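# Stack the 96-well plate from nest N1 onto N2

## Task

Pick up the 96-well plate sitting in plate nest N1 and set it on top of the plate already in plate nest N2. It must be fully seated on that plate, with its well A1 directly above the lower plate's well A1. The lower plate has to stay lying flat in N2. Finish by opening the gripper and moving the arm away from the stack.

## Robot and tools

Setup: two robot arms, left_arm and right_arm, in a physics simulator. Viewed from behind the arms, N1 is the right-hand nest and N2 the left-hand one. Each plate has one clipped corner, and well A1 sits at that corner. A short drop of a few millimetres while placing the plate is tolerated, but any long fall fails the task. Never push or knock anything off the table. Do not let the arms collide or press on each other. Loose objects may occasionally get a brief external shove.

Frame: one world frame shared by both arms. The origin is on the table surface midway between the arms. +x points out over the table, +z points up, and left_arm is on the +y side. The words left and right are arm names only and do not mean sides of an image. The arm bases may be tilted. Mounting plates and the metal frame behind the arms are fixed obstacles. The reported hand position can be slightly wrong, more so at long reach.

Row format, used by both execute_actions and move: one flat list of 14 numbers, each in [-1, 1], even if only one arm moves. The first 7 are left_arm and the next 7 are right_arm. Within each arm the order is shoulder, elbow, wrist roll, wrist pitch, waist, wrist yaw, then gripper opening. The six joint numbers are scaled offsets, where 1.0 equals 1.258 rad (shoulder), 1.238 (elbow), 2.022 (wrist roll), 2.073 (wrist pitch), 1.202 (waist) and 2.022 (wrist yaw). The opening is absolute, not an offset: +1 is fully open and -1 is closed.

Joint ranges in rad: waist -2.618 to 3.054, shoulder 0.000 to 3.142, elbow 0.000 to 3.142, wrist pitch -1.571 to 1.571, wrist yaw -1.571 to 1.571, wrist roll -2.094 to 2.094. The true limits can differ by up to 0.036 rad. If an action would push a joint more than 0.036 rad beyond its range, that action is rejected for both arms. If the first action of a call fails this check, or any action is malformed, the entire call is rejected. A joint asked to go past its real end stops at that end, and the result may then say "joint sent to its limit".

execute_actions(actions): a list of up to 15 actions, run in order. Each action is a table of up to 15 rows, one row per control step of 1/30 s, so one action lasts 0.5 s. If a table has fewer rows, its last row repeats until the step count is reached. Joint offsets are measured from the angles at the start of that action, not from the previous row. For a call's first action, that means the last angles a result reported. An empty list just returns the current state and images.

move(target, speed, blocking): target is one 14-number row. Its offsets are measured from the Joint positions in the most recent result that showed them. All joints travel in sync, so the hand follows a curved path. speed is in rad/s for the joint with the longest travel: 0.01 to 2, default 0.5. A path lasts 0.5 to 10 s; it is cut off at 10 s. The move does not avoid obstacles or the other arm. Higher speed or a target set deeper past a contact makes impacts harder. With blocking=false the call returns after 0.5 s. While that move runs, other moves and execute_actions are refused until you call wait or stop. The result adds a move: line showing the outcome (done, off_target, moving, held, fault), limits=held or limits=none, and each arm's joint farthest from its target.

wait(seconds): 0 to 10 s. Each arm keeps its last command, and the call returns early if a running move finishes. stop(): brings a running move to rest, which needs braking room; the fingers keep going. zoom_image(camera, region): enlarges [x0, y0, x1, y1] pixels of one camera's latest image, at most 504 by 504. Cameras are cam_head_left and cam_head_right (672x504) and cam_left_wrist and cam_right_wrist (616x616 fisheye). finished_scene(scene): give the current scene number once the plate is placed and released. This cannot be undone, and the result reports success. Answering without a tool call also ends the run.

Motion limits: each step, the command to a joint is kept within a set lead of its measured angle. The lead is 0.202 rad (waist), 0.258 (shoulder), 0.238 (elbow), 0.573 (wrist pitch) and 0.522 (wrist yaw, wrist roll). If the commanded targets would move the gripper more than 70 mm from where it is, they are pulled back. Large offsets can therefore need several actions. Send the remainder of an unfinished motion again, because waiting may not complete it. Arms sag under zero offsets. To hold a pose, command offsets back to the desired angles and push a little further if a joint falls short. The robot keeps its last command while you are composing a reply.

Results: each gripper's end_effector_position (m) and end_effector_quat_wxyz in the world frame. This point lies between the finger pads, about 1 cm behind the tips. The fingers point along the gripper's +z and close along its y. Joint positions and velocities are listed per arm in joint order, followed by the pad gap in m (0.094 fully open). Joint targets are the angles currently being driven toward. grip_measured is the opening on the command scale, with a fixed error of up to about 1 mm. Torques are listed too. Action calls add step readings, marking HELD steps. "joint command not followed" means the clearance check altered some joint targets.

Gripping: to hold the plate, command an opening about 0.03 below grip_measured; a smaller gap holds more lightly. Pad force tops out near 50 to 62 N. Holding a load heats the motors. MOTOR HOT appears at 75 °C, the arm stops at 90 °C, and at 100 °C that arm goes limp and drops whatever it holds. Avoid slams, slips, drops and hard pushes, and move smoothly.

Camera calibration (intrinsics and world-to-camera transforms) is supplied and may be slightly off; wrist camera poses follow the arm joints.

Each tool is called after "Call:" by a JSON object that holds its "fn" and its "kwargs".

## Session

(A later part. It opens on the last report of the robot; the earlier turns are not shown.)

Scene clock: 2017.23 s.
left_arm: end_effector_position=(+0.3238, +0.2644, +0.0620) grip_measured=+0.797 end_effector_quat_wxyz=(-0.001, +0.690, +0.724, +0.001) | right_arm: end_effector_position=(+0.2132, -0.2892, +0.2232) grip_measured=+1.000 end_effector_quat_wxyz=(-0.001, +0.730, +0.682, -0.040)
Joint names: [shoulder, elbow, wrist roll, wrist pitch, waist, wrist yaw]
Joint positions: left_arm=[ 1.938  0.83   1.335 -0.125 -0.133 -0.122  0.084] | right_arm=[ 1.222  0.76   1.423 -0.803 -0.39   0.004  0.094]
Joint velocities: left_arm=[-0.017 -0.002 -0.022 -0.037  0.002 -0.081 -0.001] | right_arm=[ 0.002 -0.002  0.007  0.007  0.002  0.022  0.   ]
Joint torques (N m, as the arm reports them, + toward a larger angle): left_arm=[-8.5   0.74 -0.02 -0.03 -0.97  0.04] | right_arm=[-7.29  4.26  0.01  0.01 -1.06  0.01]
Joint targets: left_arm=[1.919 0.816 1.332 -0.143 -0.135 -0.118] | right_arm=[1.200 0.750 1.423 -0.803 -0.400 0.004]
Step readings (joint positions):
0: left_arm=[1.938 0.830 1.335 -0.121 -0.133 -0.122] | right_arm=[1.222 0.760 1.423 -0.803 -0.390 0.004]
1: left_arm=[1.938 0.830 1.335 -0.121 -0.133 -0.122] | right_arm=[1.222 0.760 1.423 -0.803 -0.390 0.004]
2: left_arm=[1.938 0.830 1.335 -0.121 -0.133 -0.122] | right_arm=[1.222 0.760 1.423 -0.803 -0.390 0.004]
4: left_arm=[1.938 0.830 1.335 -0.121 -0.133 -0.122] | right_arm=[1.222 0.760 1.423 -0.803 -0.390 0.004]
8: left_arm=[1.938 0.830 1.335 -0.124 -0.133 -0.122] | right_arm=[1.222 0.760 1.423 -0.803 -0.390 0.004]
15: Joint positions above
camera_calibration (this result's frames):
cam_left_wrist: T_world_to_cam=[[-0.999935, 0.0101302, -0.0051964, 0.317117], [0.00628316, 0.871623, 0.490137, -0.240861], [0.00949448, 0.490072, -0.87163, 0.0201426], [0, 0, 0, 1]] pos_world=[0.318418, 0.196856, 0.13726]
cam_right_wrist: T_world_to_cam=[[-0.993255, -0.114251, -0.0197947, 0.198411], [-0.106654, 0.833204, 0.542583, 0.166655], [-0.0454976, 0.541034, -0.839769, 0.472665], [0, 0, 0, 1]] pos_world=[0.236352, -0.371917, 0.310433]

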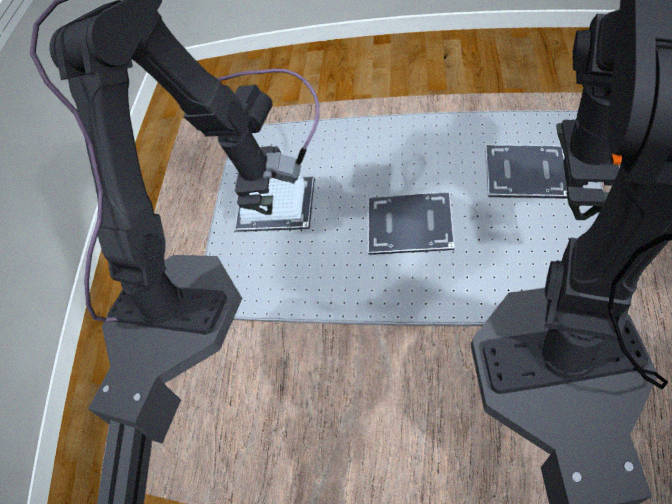

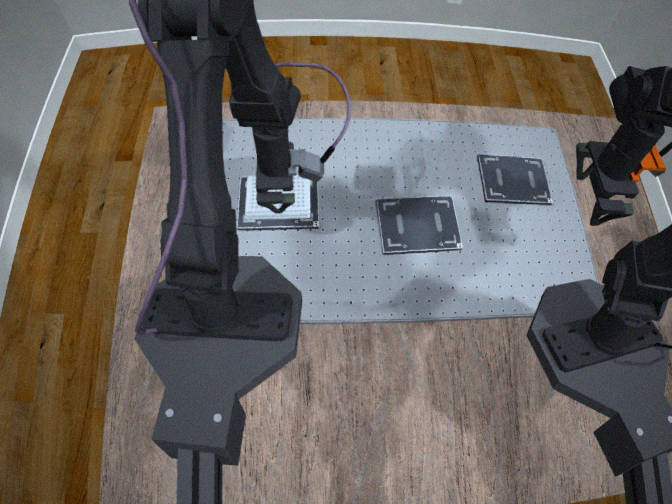

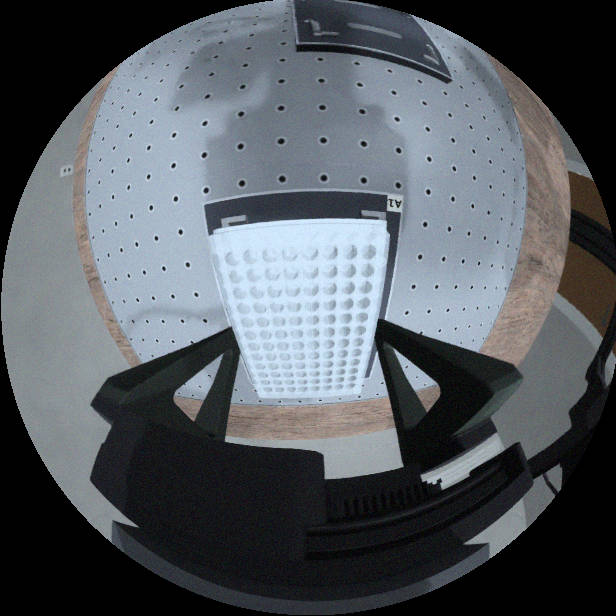

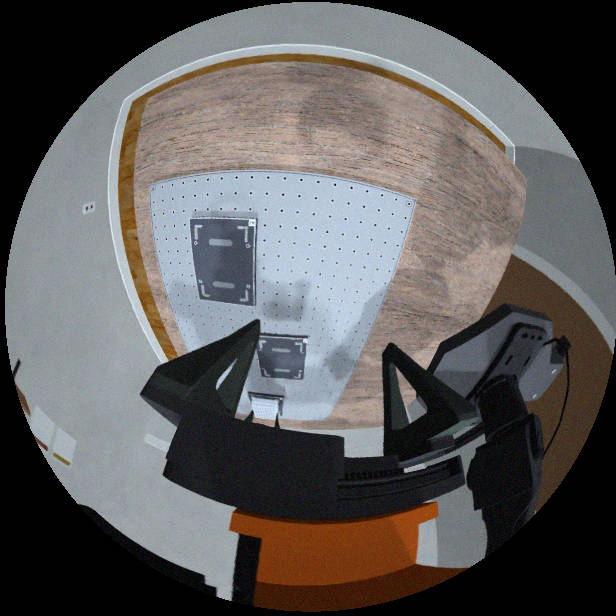

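Call:
{"fn": "zoom_image", "kwargs": {"camera": "cam_left_wrist", "region": [204, 205, 254, 245]}}

Call:
{"fn": "zoom_image", "kwargs": {"camera": "cam_left_wrist", "region": [352, 200, 402, 240]}}

Region (204, 205, 254, 245) of cam_left_wrist's 616x616 image, scaled by 10.080, with more detail than that image has; it fills the top 403 rows of this view, and the rest is white.

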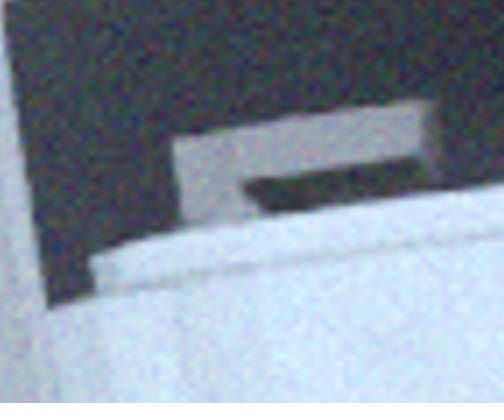

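Region (352, 200, 402, 240) of cam_left_wrist's 616x616 image, scaled by 10.080, with more detail than that image has; it fills the top 403 rows of this view, and the rest is white.

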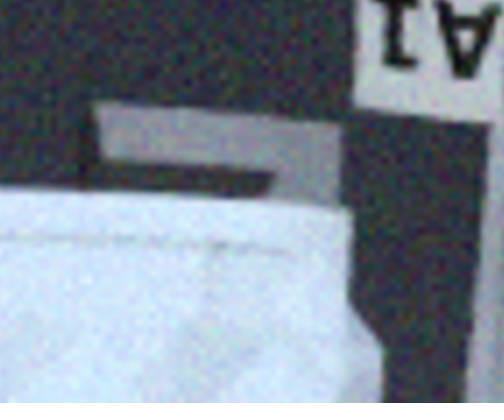

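Call:
{"fn": "zoom_image", "kwargs": {"camera": "cam_left_wrist", "region": [245, 370, 295, 410]}}

Call:
{"fn": "zoom_image", "kwargs": {"camera": "cam_left_wrist", "region": [335, 365, 385, 405]}}

Region (245, 370, 295, 410) of cam_left_wrist's 616x616 image, scaled by 10.080, with more detail than that image has; it fills the top 403 rows of this view, and the rest is white.

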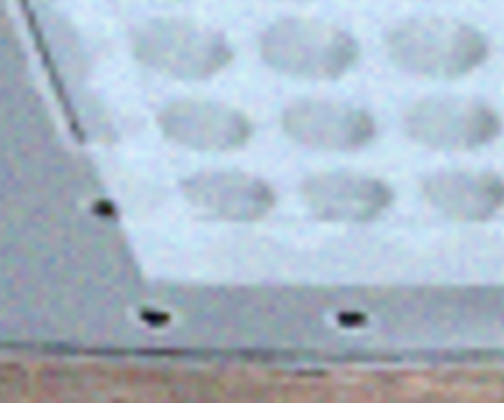

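Region (335, 365, 385, 405) of cam_left_wrist's 616x616 image, scaled by 10.080, with more detail than that image has; it fills the top 403 rows of this view, and the rest is white.

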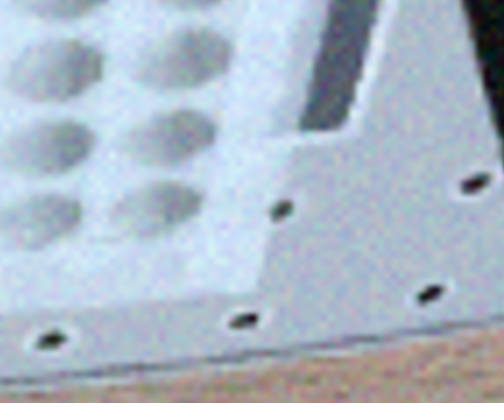

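Call:
{"fn": "execute_actions", "kwargs": {"actions": [[[-0.015,-0.0113,-0.0015,-0.010,-0.0017,0.002,0.79,-0.0175,-0.008,0,0,-0.008,0,1],[-0.015,-0.0113,-0.0015,-0.011,-0.0017,0.002,0.785,-0.0175,-0.008,0,0,-0.008,0,1],[-0.015,-0.0113,-0.0015,-0.012,-0.0017,0.002,0.78,-0.0175,-0.008,0,0,-0.008,0,1],[-0.015,-0.0113,-0.0015,-0.012,-0.0017,0.002,0.78,-0.0175,-0.008,0,0,-0.008,0,1],[-0.015,-0.0113,-0.0015,-0.012,-0.0017,0.002,0.78,-0.0175,-0.008,0,0,-0.008,0,1],[-0.015,-0.0113,-0.0015,-0.012,-0.0017,0.002,0.78,-0.0175,-0.008,0,0,-0.008,0,1],[-0.015,-0.0113,-0.0015,-0.009,-0.0017,0.002,0.78,-0.0175,-0.008,0,0,-0.008,0,1]]]}}

Scene clock: 2117.73 s.
left_arm: end_effector_position=(+0.3228, +0.2646, +0.0620) grip_measured=+0.783 end_effector_quat_wxyz=(-0.003, +0.690, +0.724, -0.000) | right_arm: end_effector_position=(+0.2132, -0.2892, +0.2232) grip_measured=+1.000 end_effector_quat_wxyz=(-0.001, +0.730, +0.682, -0.040)
Joint names: [shoulder, elbow, wrist roll, wrist pitch, waist, wrist yaw]
Joint positions: left_arm=[ 1.938  0.83   1.335 -0.129 -0.133 -0.122  0.084] | right_arm=[ 1.222  0.76   1.423 -0.803 -0.39   0.004  0.094]
Joint velocities: left_arm=[-0.002  0.007 -0.022 -0.007 -0.017 -0.066 -0.001] | right_arm=[-0.007  0.002  0.007 -0.051  0.002  0.022  0.   ]
Joint torques (N m, as the arm reports them, + toward a larger angle): left_arm=[-8.48  0.73 -0.02 -0.01 -0.98  0.04] | right_arm=[-7.31  4.28  0.01  0.   -1.02  0.01]
Joint targets: left_arm=[1.919 0.816 1.332 -0.144 -0.135 -0.118] | right_arm=[1.200 0.750 1.423 -0.803 -0.400 0.004]
Step readings (joint positions):
0: left_arm=[1.938 0.830 1.335 -0.125 -0.133 -0.122] | right_arm=[1.222 0.760 1.423 -0.803 -0.390 0.004]
1: left_arm=[1.938 0.830 1.335 -0.125 -0.133 -0.122] | right_arm=[1.222 0.760 1.423 -0.803 -0.390 0.004]
2: left_arm=[1.938 0.830 1.335 -0.126 -0.133 -0.122] | right_arm=[1.222 0.760 1.423 -0.803 -0.390 0.004]
4: left_arm=[1.938 0.830 1.335 -0.128 -0.133 -0.122] | right_arm=[1.222 0.760 1.423 -0.803 -0.390 0.004]
8: left_arm=[1.938 0.830 1.335 -0.129 -0.133 -0.122] | right_arm=[1.222 0.760 1.423 -0.803 -0.390 0.004]
15: Joint positions above
camera_calibration (this result's frames):
cam_left_wrist: T_world_to_cam=[[-0.999943, 0.0106331, -0.00109548, 0.315711], [0.00872678, 0.871238, 0.490784, -0.241753], [0.00617295, 0.490746, -0.871281, 0.0209325], [0, 0, 0, 1]] pos_world=[0.317673, 0.196995, 0.137232]
cam_right_wrist: T_world_to_cam=[[-0.993255, -0.114251, -0.0197947, 0.198411], [-0.106654, 0.833204, 0.542583, 0.166655], [-0.0454976, 0.541034, -0.839769, 0.472665], [0, 0, 0, 1]] pos_world=[0.236352, -0.371917, 0.310433]

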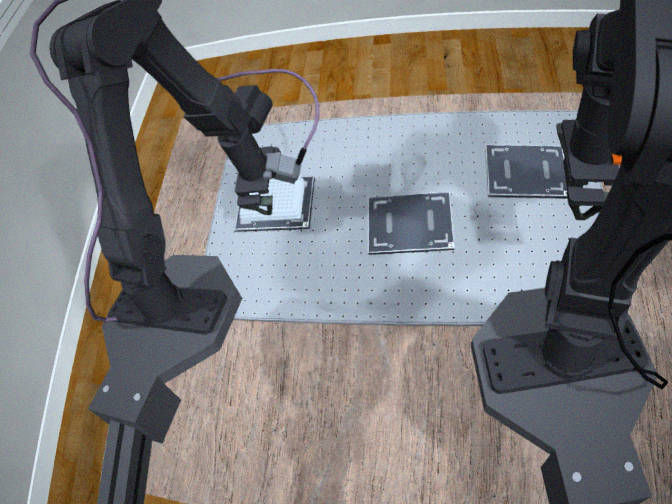

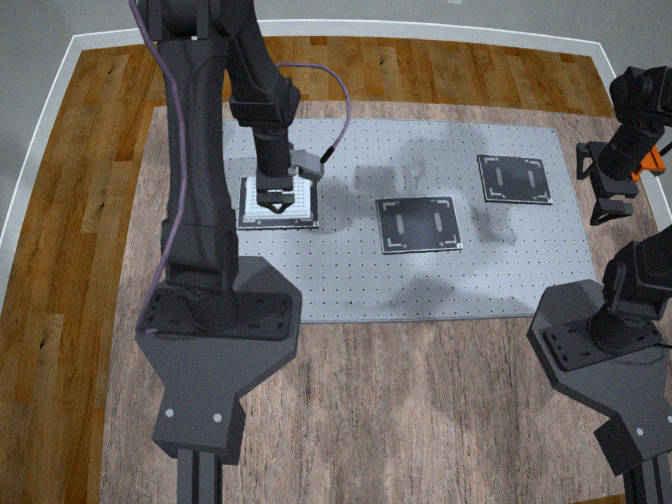

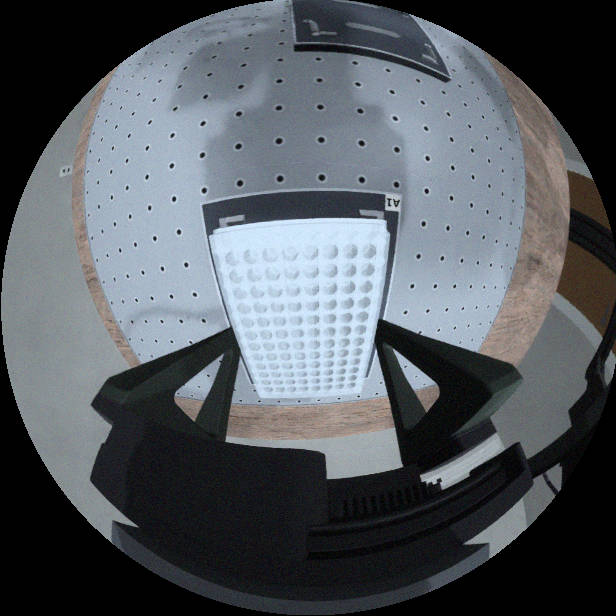

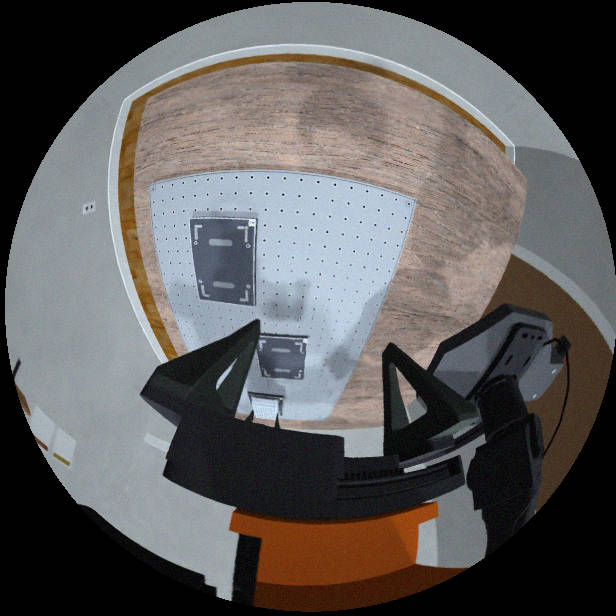

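Call:
{"fn": "zoom_image", "kwargs": {"camera": "cam_left_wrist", "region": [204, 205, 254, 245]}}

Call:
{"fn": "zoom_image", "kwargs": {"camera": "cam_left_wrist", "region": [352, 200, 402, 240]}}

Region (204, 205, 254, 245) of cam_left_wrist's 616x616 image, scaled by 10.080, with more detail than that image has; it fills the top 403 rows of this view, and the rest is white.

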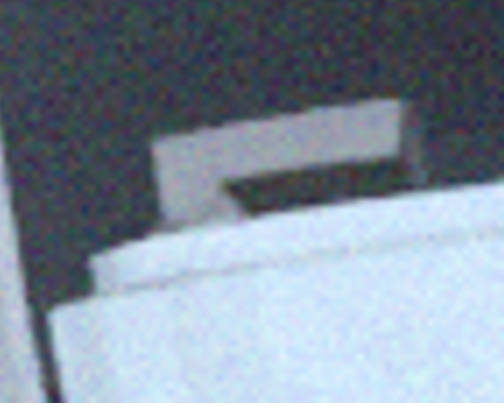

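Region (352, 200, 402, 240) of cam_left_wrist's 616x616 image, scaled by 10.080, with more detail than that image has; it fills the top 403 rows of this view, and the rest is white.

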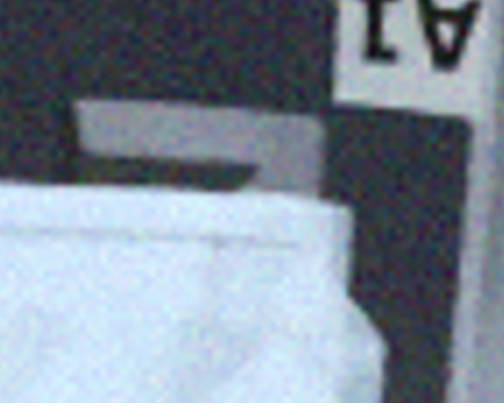

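Call:
{"fn": "zoom_image", "kwargs": {"camera": "cam_left_wrist", "region": [245, 370, 295, 410]}}

Call:
{"fn": "zoom_image", "kwargs": {"camera": "cam_left_wrist", "region": [335, 365, 385, 405]}}

Region (245, 370, 295, 410) of cam_left_wrist's 616x616 image, scaled by 10.080, with more detail than that image has; it fills the top 403 rows of this view, and the rest is white.

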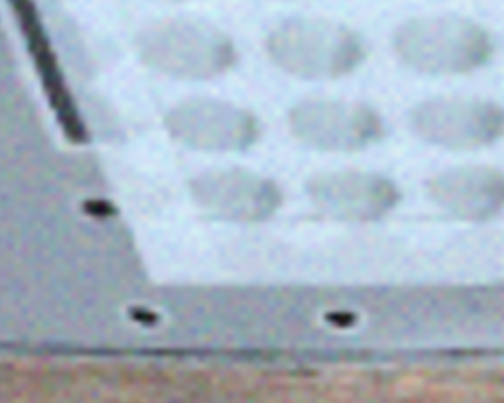

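Region (335, 365, 385, 405) of cam_left_wrist's 616x616 image, scaled by 10.080, with more detail than that image has; it fills the top 403 rows of this view, and the rest is white.

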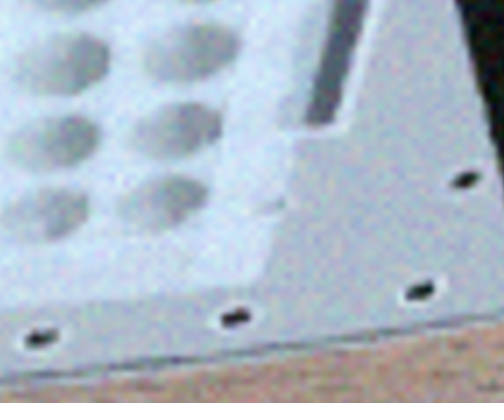

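Call:
{"fn": "execute_actions", "kwargs": {"actions": [[[-0.015,-0.0113,-0.0015,-0.007,-0.0017,0.002,0.775,-0.0175,-0.008,0,0,-0.008,0,1],[-0.015,-0.0113,-0.0015,-0.007,-0.0017,0.002,0.772,-0.0175,-0.008,0,0,-0.008,0,1],[-0.015,-0.0113,-0.0015,-0.007,-0.0017,0.002,0.769,-0.0175,-0.008,0,0,-0.008,0,1],[-0.015,-0.0113,-0.0015,-0.007,-0.0017,0.002,0.766,-0.0175,-0.008,0,0,-0.008,0,1],[-0.015,-0.0113,-0.0015,-0.007,-0.0017,0.002,0.763,-0.0175,-0.008,0,0,-0.008,0,1],[-0.015,-0.0113,-0.0015,-0.007,-0.0017,0.002,0.760,-0.0175,-0.008,0,0,-0.008,0,1],[-0.015,-0.0113,-0.0015,-0.007,-0.0017,0.002,0.757,-0.0175,-0.008,0,0,-0.008,0,1],[-0.015,-0.0113,-0.0015,-0.007,-0.0017,0.002,0.754,-0.0175,-0.008,0,0,-0.008,0,1],[-0.015,-0.0113,-0.0015,-0.007,-0.0017,0.002,0.751,-0.0175,-0.008,0,0,-0.008,0,1],[-0.015,-0.0113,-0.0015,-0.007,-0.0017,0.002,0.748,-0.0175,-0.008,0,0,-0.008,0,1],[-0.015,-0.0113,-0.0015,-0.007,-0.0017,0.002,0.745,-0.0175,-0.008,0,0,-0.008,0,1]]]}}

Scene clock: 2145.73 s.
left_arm: end_effector_position=(+0.3228, +0.2646, +0.0620) grip_measured=+0.751 end_effector_quat_wxyz=(-0.003, +0.690, +0.724, -0.000) | right_arm: end_effector_position=(+0.2132, -0.2892, +0.2232) grip_measured=+1.000 end_effector_quat_wxyz=(-0.001, +0.730, +0.682, -0.040)
Joint names: [shoulder, elbow, wrist roll, wrist pitch, waist, wrist yaw]
Joint positions: left_arm=[ 1.938  0.83   1.335 -0.129 -0.133 -0.122  0.082] | right_arm=[ 1.222  0.76   1.423 -0.803 -0.39   0.004  0.094]
Joint velocities: left_arm=[ 0.012  0.002 -0.022 -0.037 -0.002  0.022 -0.   ] | right_arm=[ 0.002  0.007  0.022 -0.007 -0.002 -0.022  0.   ]
Joint torques (N m, as the arm reports them, + toward a larger angle): left_arm=[-8.49  0.73 -0.02  0.   -0.97  0.05] | right_arm=[-7.31  4.26  0.02  0.   -1.05  0.01]
Joint targets: left_arm=[1.919 0.816 1.332 -0.144 -0.135 -0.118] | right_arm=[1.200 0.750 1.423 -0.803 -0.400 0.004]
Step readings (joint positions):
0: left_arm=[1.938 0.830 1.335 -0.129 -0.133 -0.122] | right_arm=[1.222 0.760 1.423 -0.803 -0.390 0.004]
1: left_arm=[1.938 0.830 1.335 -0.129 -0.133 -0.122] | right_arm=[1.222 0.760 1.423 -0.803 -0.390 0.004]
2: left_arm=[1.938 0.830 1.335 -0.129 -0.133 -0.122] | right_arm=[1.222 0.760 1.423 -0.803 -0.390 0.004]
4: left_arm=[1.938 0.830 1.335 -0.129 -0.133 -0.122] | right_arm=[1.222 0.760 1.423 -0.803 -0.390 0.004]
8: left_arm=[1.938 0.830 1.335 -0.129 -0.133 -0.122] | right_arm=[1.222 0.760 1.423 -0.803 -0.390 0.004]
15: Joint positions above
camera_calibration (this result's frames):
cam_left_wrist: T_world_to_cam=[[-0.999943, 0.0106331, -0.00109548, 0.315711], [0.00872678, 0.871238, 0.490784, -0.241753], [0.00617295, 0.490746, -0.871281, 0.0209325], [0, 0, 0, 1]] pos_world=[0.317673, 0.196995, 0.137232]
cam_right_wrist: T_world_to_cam=[[-0.993255, -0.114251, -0.0197947, 0.198411], [-0.106654, 0.833204, 0.542583, 0.166655], [-0.0454976, 0.541034, -0.839769, 0.472665], [0, 0, 0, 1]] pos_world=[0.236352, -0.371917, 0.310433]

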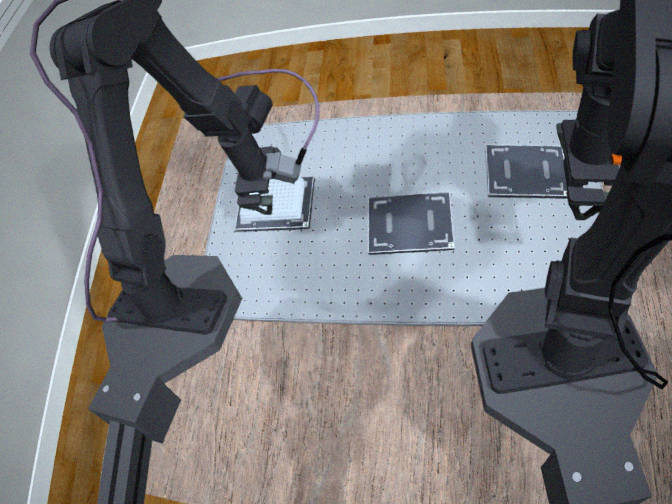

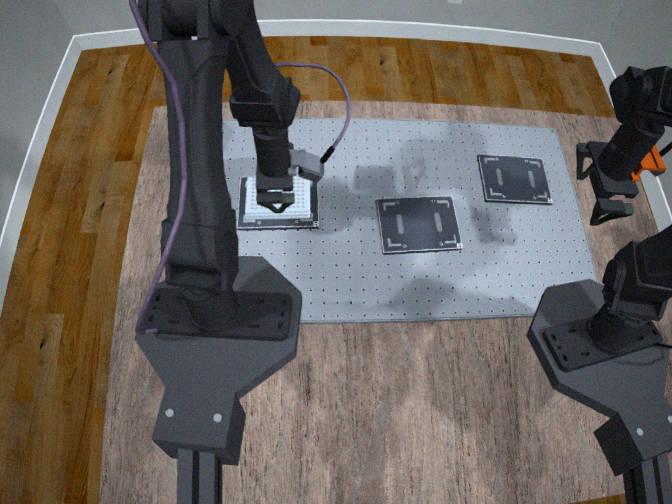

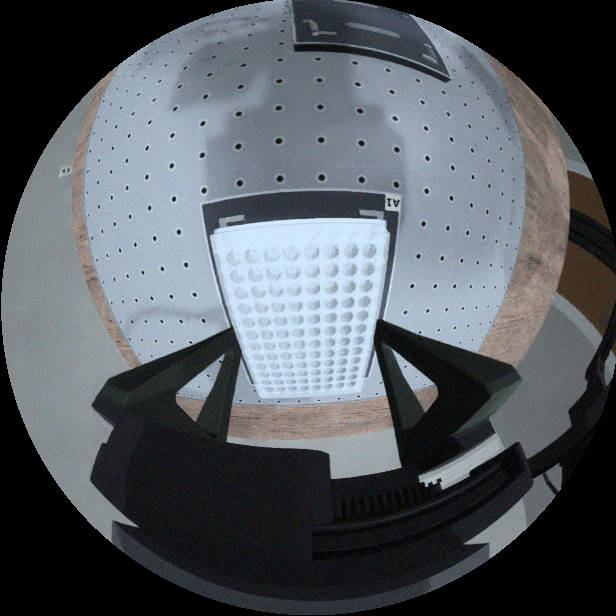

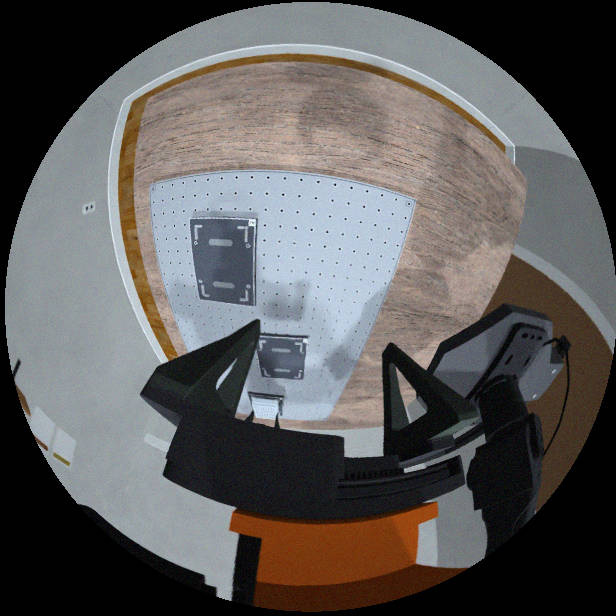

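Call:
{"fn": "zoom_image", "kwargs": {"camera": "cam_left_wrist", "region": [204, 205, 254, 245]}}

Call:
{"fn": "zoom_image", "kwargs": {"camera": "cam_left_wrist", "region": [352, 200, 402, 240]}}

Region (204, 205, 254, 245) of cam_left_wrist's 616x616 image, scaled by 10.080, with more detail than that image has; it fills the top 403 rows of this view, and the rest is white.

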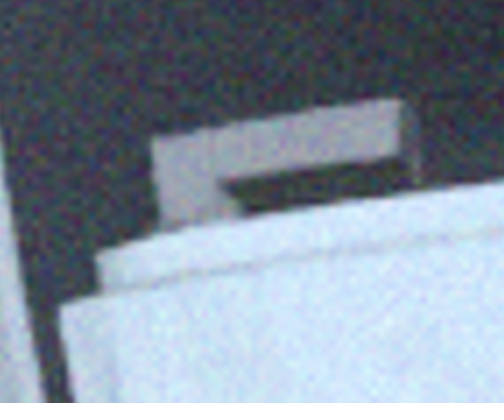

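Region (352, 200, 402, 240) of cam_left_wrist's 616x616 image, scaled by 10.080, with more detail than that image has; it fills the top 403 rows of this view, and the rest is white.

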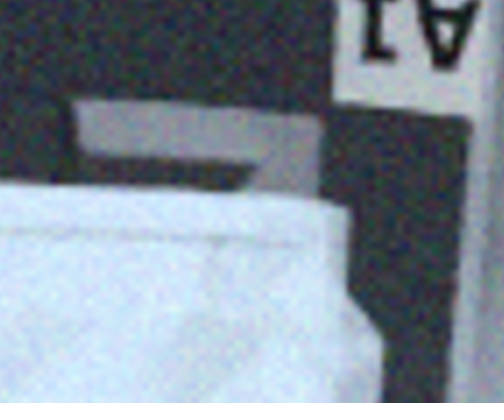

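Call:
{"fn": "execute_actions", "kwargs": {"actions": [[[-0.015,-0.0113,-0.0015,-0.007,-0.0017,0.002,0.745,-0.0175,-0.008,0,0,-0.008,0,1],[-0.015,-0.0113,-0.0015,-0.007,-0.0017,0.002,0.743,-0.0175,-0.008,0,0,-0.008,0,1],[-0.015,-0.0113,-0.0015,-0.007,-0.0017,0.002,0.741,-0.0175,-0.008,0,0,-0.008,0,1],[-0.015,-0.0113,-0.0015,-0.007,-0.0017,0.002,0.739,-0.0175,-0.008,0,0,-0.008,0,1],[-0.015,-0.0113,-0.0015,-0.007,-0.0017,0.002,0.737,-0.0175,-0.008,0,0,-0.008,0,1],[-0.015,-0.0113,-0.0015,-0.007,-0.0017,0.002,0.735,-0.0175,-0.008,0,0,-0.008,0,1],[-0.015,-0.0113,-0.0015,-0.007,-0.0017,0.002,0.733,-0.0175,-0.008,0,0,-0.008,0,1],[-0.015,-0.0113,-0.0015,-0.007,-0.0017,0.002,0.731,-0.0175,-0.008,0,0,-0.008,0,1],[-0.015,-0.0113,-0.0015,-0.007,-0.0017,0.002,0.729,-0.0175,-0.008,0,0,-0.008,0,1],[-0.015,-0.0113,-0.0015,-0.007,-0.0017,0.002,0.727,-0.0175,-0.008,0,0,-0.008,0,1]]]}}

Scene clock: 2160.47 s.
left_arm: end_effector_position=(+0.3226, +0.2646, +0.0620) grip_measured=+0.736 end_effector_quat_wxyz=(-0.003, +0.690, +0.724, -0.000) | right_arm: end_effector_position=(+0.2132, -0.2892, +0.2232) grip_measured=+1.000 end_effector_quat_wxyz=(-0.001, +0.730, +0.682, -0.040)
Joint names: [shoulder, elbow, wrist roll, wrist pitch, waist, wrist yaw]
Joint positions: left_arm=[ 1.938  0.83   1.335 -0.13  -0.133 -0.122  0.082] | right_arm=[ 1.222  0.76   1.423 -0.803 -0.39   0.004  0.094]
Joint velocities: left_arm=[-0.012 -0.012  0.037 -0.051  0.017  0.022 -0.   ] | right_arm=[ 0.007 -0.007 -0.007 -0.037 -0.012 -0.037  0.   ]
Joint torques (N m, as the arm reports them, + toward a larger angle): left_arm=[-8.48  0.73 -0.02  0.   -0.97  0.04] | right_arm=[-7.32  4.28  0.01  0.01 -1.05  0.01]
Joint targets: left_arm=[1.919 0.816 1.332 -0.144 -0.135 -0.118] | right_arm=[1.200 0.750 1.423 -0.803 -0.400 0.004]
Step readings (joint positions):
0: left_arm=[1.938 0.830 1.335 -0.129 -0.133 -0.122] | right_arm=[1.222 0.760 1.423 -0.803 -0.390 0.004]
1: left_arm=[1.938 0.830 1.335 -0.129 -0.133 -0.122] | right_arm=[1.222 0.760 1.423 -0.803 -0.390 0.004]
2: left_arm=[1.938 0.830 1.335 -0.129 -0.133 -0.122] | right_arm=[1.222 0.760 1.423 -0.803 -0.390 0.004]
4: left_arm=[1.938 0.830 1.335 -0.129 -0.133 -0.122] | right_arm=[1.222 0.760 1.423 -0.803 -0.390 0.004]
8: left_arm=[1.938 0.830 1.335 -0.130 -0.133 -0.122] | right_arm=[1.222 0.760 1.423 -0.803 -0.390 0.004]
15: Joint positions above
camera_calibration (this result's frames):
cam_left_wrist: T_world_to_cam=[[-0.999942, 0.0107241, -0.000349812, 0.315455], [0.00917133, 0.871168, 0.4909, -0.241914], [0.00556923, 0.490869, -0.871216, 0.0210756], [0, 0, 0, 1]] pos_world=[0.317538, 0.19702, 0.137228]
cam_right_wrist: T_world_to_cam=[[-0.993255, -0.114251, -0.0197947, 0.198411], [-0.106654, 0.833204, 0.542583, 0.166655], [-0.0454976, 0.541034, -0.839769, 0.472665], [0, 0, 0, 1]] pos_world=[0.236352, -0.371917, 0.310433]

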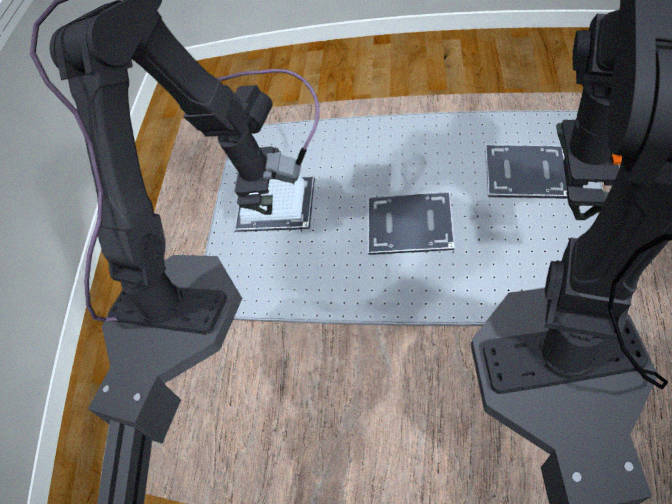

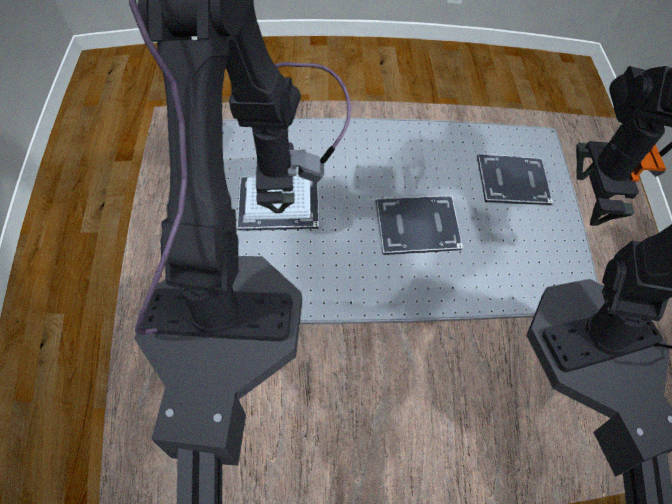

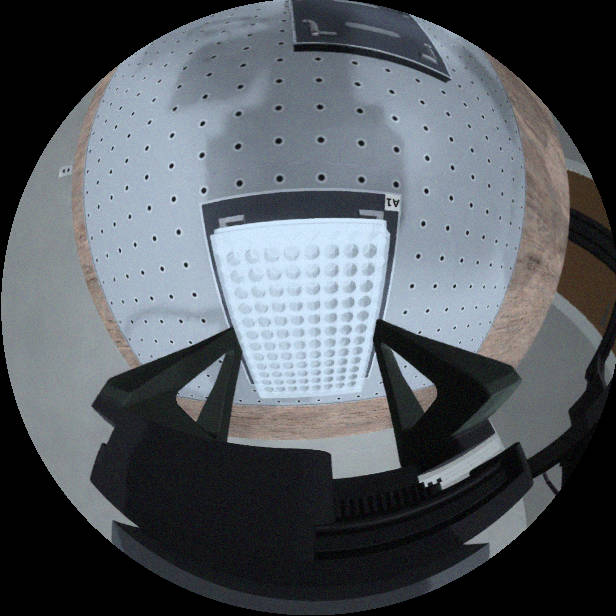

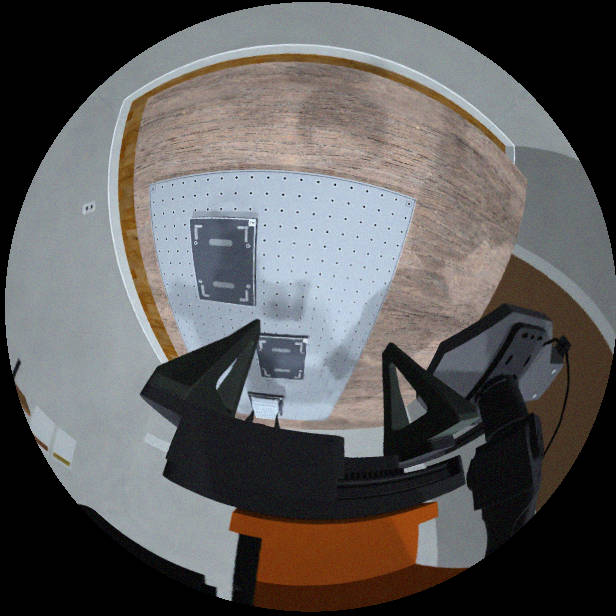

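Call:
{"fn": "zoom_image", "kwargs": {"camera": "cam_left_wrist", "region": [204, 205, 254, 245]}}

Call:
{"fn": "zoom_image", "kwargs": {"camera": "cam_left_wrist", "region": [352, 200, 402, 240]}}

Region (204, 205, 254, 245) of cam_left_wrist's 616x616 image, scaled by 10.080, with more detail than that image has; it fills the top 403 rows of this view, and the rest is white.

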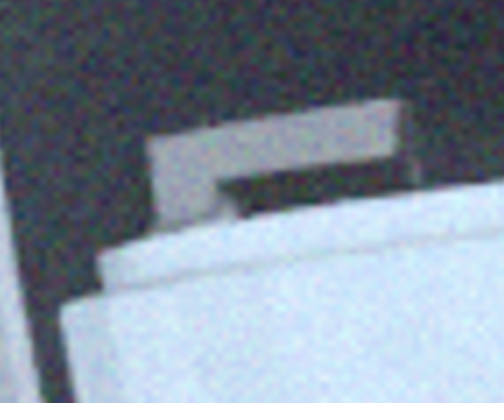

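Region (352, 200, 402, 240) of cam_left_wrist's 616x616 image, scaled by 10.080, with more detail than that image has; it fills the top 403 rows of this view, and the rest is white.

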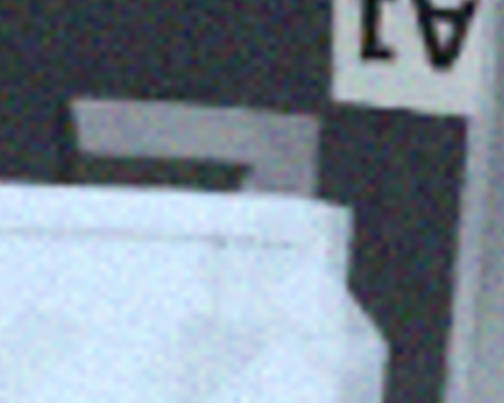

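Call:
{"fn": "zoom_image", "kwargs": {"camera": "cam_left_wrist", "region": [245, 370, 295, 410]}}

Call:
{"fn": "zoom_image", "kwargs": {"camera": "cam_left_wrist", "region": [335, 365, 385, 405]}}

Region (245, 370, 295, 410) of cam_left_wrist's 616x616 image, scaled by 10.080, with more detail than that image has; it fills the top 403 rows of this view, and the rest is white.

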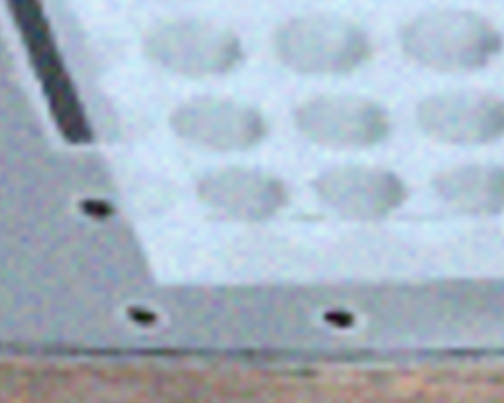

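Region (335, 365, 385, 405) of cam_left_wrist's 616x616 image, scaled by 10.080, with more detail than that image has; it fills the top 403 rows of this view, and the rest is white.

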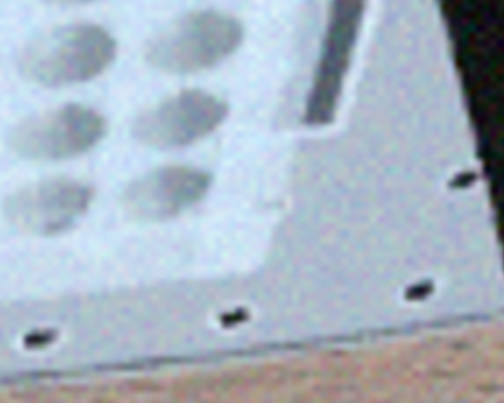

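Call:
{"fn": "execute_actions", "kwargs": {"actions": []}}

Call:
{"fn": "zoom_image", "kwargs": {"camera": "cam_left_wrist", "region": [204, 205, 254, 245]}}

Call:
{"fn": "zoom_image", "kwargs": {"camera": "cam_left_wrist", "region": [352, 200, 402, 240]}}

Call:
{"fn": "zoom_image", "kwargs": {"camera": "cam_left_wrist", "region": [245, 370, 295, 410]}}

Call:
{"fn": "zoom_image", "kwargs": {"camera": "cam_left_wrist", "region": [335, 365, 385, 405]}}

Scene clock: 2197.47 s.
left_arm: end_effector_position=(+0.3226, +0.2646, +0.0620) grip_measured=+0.736 end_effector_quat_wxyz=(-0.003, +0.690, +0.724, -0.000) | right_arm: end_effector_position=(+0.2132, -0.2892, +0.2232) grip_measured=+1.000 end_effector_quat_wxyz=(-0.001, +0.730, +0.682, -0.040)
Joint names: [shoulder, elbow, wrist roll, wrist pitch, waist, wrist yaw]
Joint positions: left_arm=[ 1.938  0.83   1.335 -0.13  -0.133 -0.122  0.082] | right_arm=[ 1.222  0.76   1.423 -0.803 -0.39   0.004  0.094]
Joint velocities: left_arm=[ 0.002  0.012 -0.051 -0.007 -0.007 -0.022 -0.001] | right_arm=[ 0.007 -0.012  0.007 -0.037 -0.022 -0.007  0.   ]
Joint torques (N m, as the arm reports them, + toward a larger angle): left_arm=[-8.48  0.73 -0.02  0.   -0.98  0.05] | right_arm=[-7.32  4.25  0.02  0.   -1.06  0.01]
Joint targets: left_arm=[1.919 0.816 1.332 -0.144 -0.135 -0.118] | right_arm=[1.200 0.750 1.423 -0.803 -0.400 0.004]
camera_calibration (this result's frames):
cam_left_wrist: T_world_to_cam=[[-0.999942, 0.0107241, -0.000349812, 0.315455], [0.00917133, 0.871168, 0.4909, -0.241914], [0.00556923, 0.490869, -0.871216, 0.0210756], [0, 0, 0, 1]] pos_world=[0.317538, 0.19702, 0.137228]
cam_right_wrist: T_world_to_cam=[[-0.993255, -0.114251, -0.0197947, 0.198411], [-0.106654, 0.833204, 0.542583, 0.166655], [-0.0454976, 0.541034, -0.839769, 0.472665], [0, 0, 0, 1]] pos_world=[0.236352, -0.371917, 0.310433]

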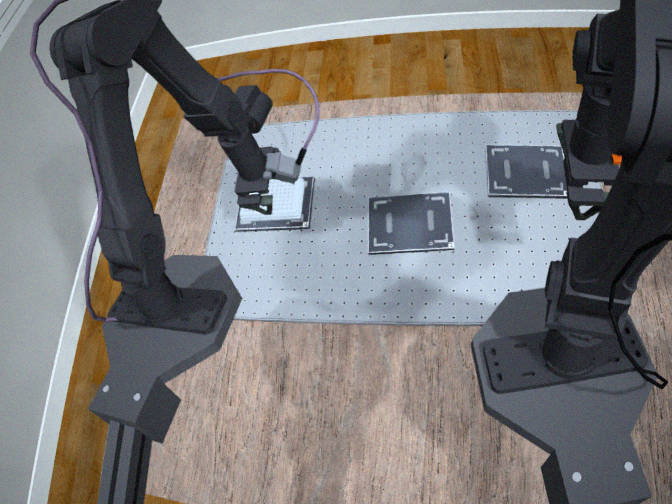

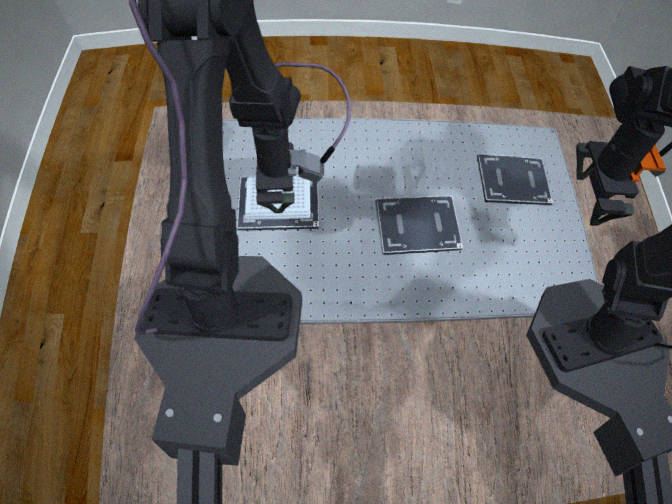

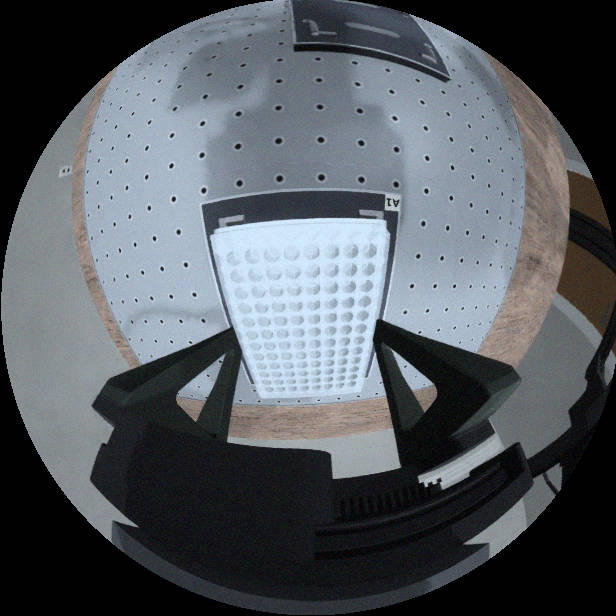

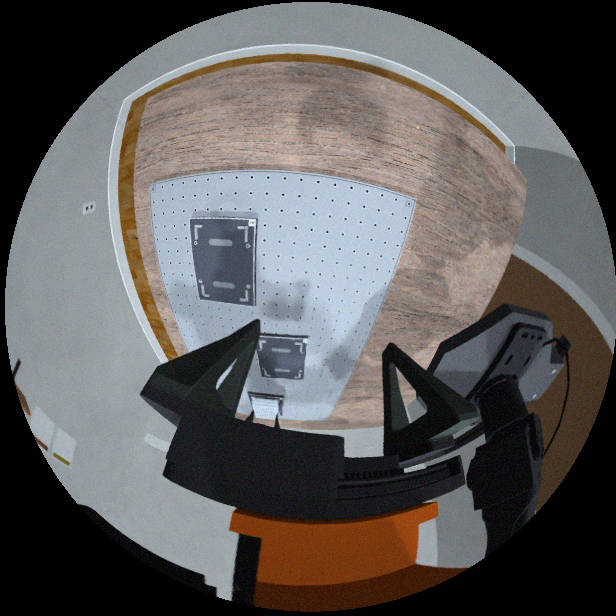

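Region (204, 205, 254, 245) of cam_left_wrist's 616x616 image, scaled by 10.080, with more detail than that image has; it fills the top 403 rows of this view, and the rest is white.

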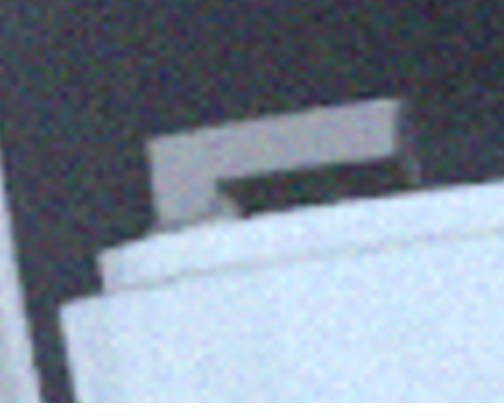

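Region (352, 200, 402, 240) of cam_left_wrist's 616x616 image, scaled by 10.080, with more detail than that image has; it fills the top 403 rows of this view, and the rest is white.

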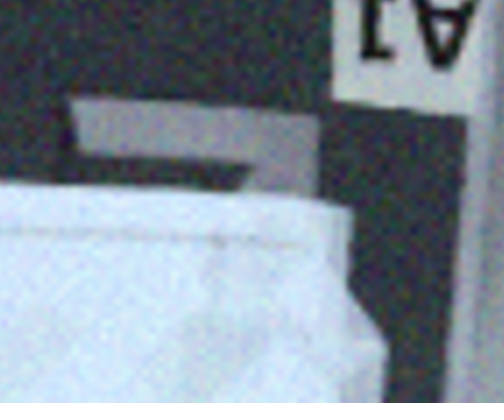

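Region (245, 370, 295, 410) of cam_left_wrist's 616x616 image, scaled by 10.080, with more detail than that image has; it fills the top 403 rows of this view, and the rest is white.

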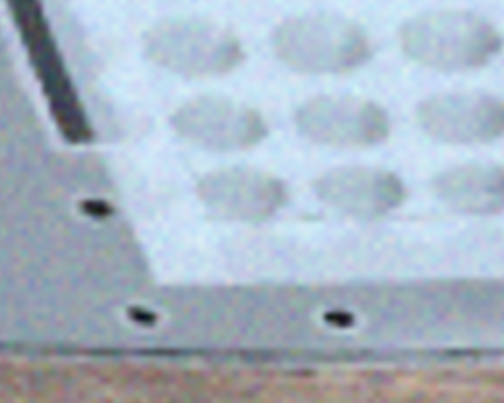

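Region (335, 365, 385, 405) of cam_left_wrist's 616x616 image, scaled by 10.080, with more detail than that image has; it fills the top 403 rows of this view, and the rest is white.

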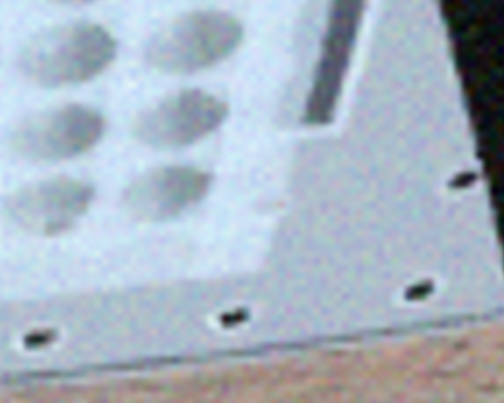

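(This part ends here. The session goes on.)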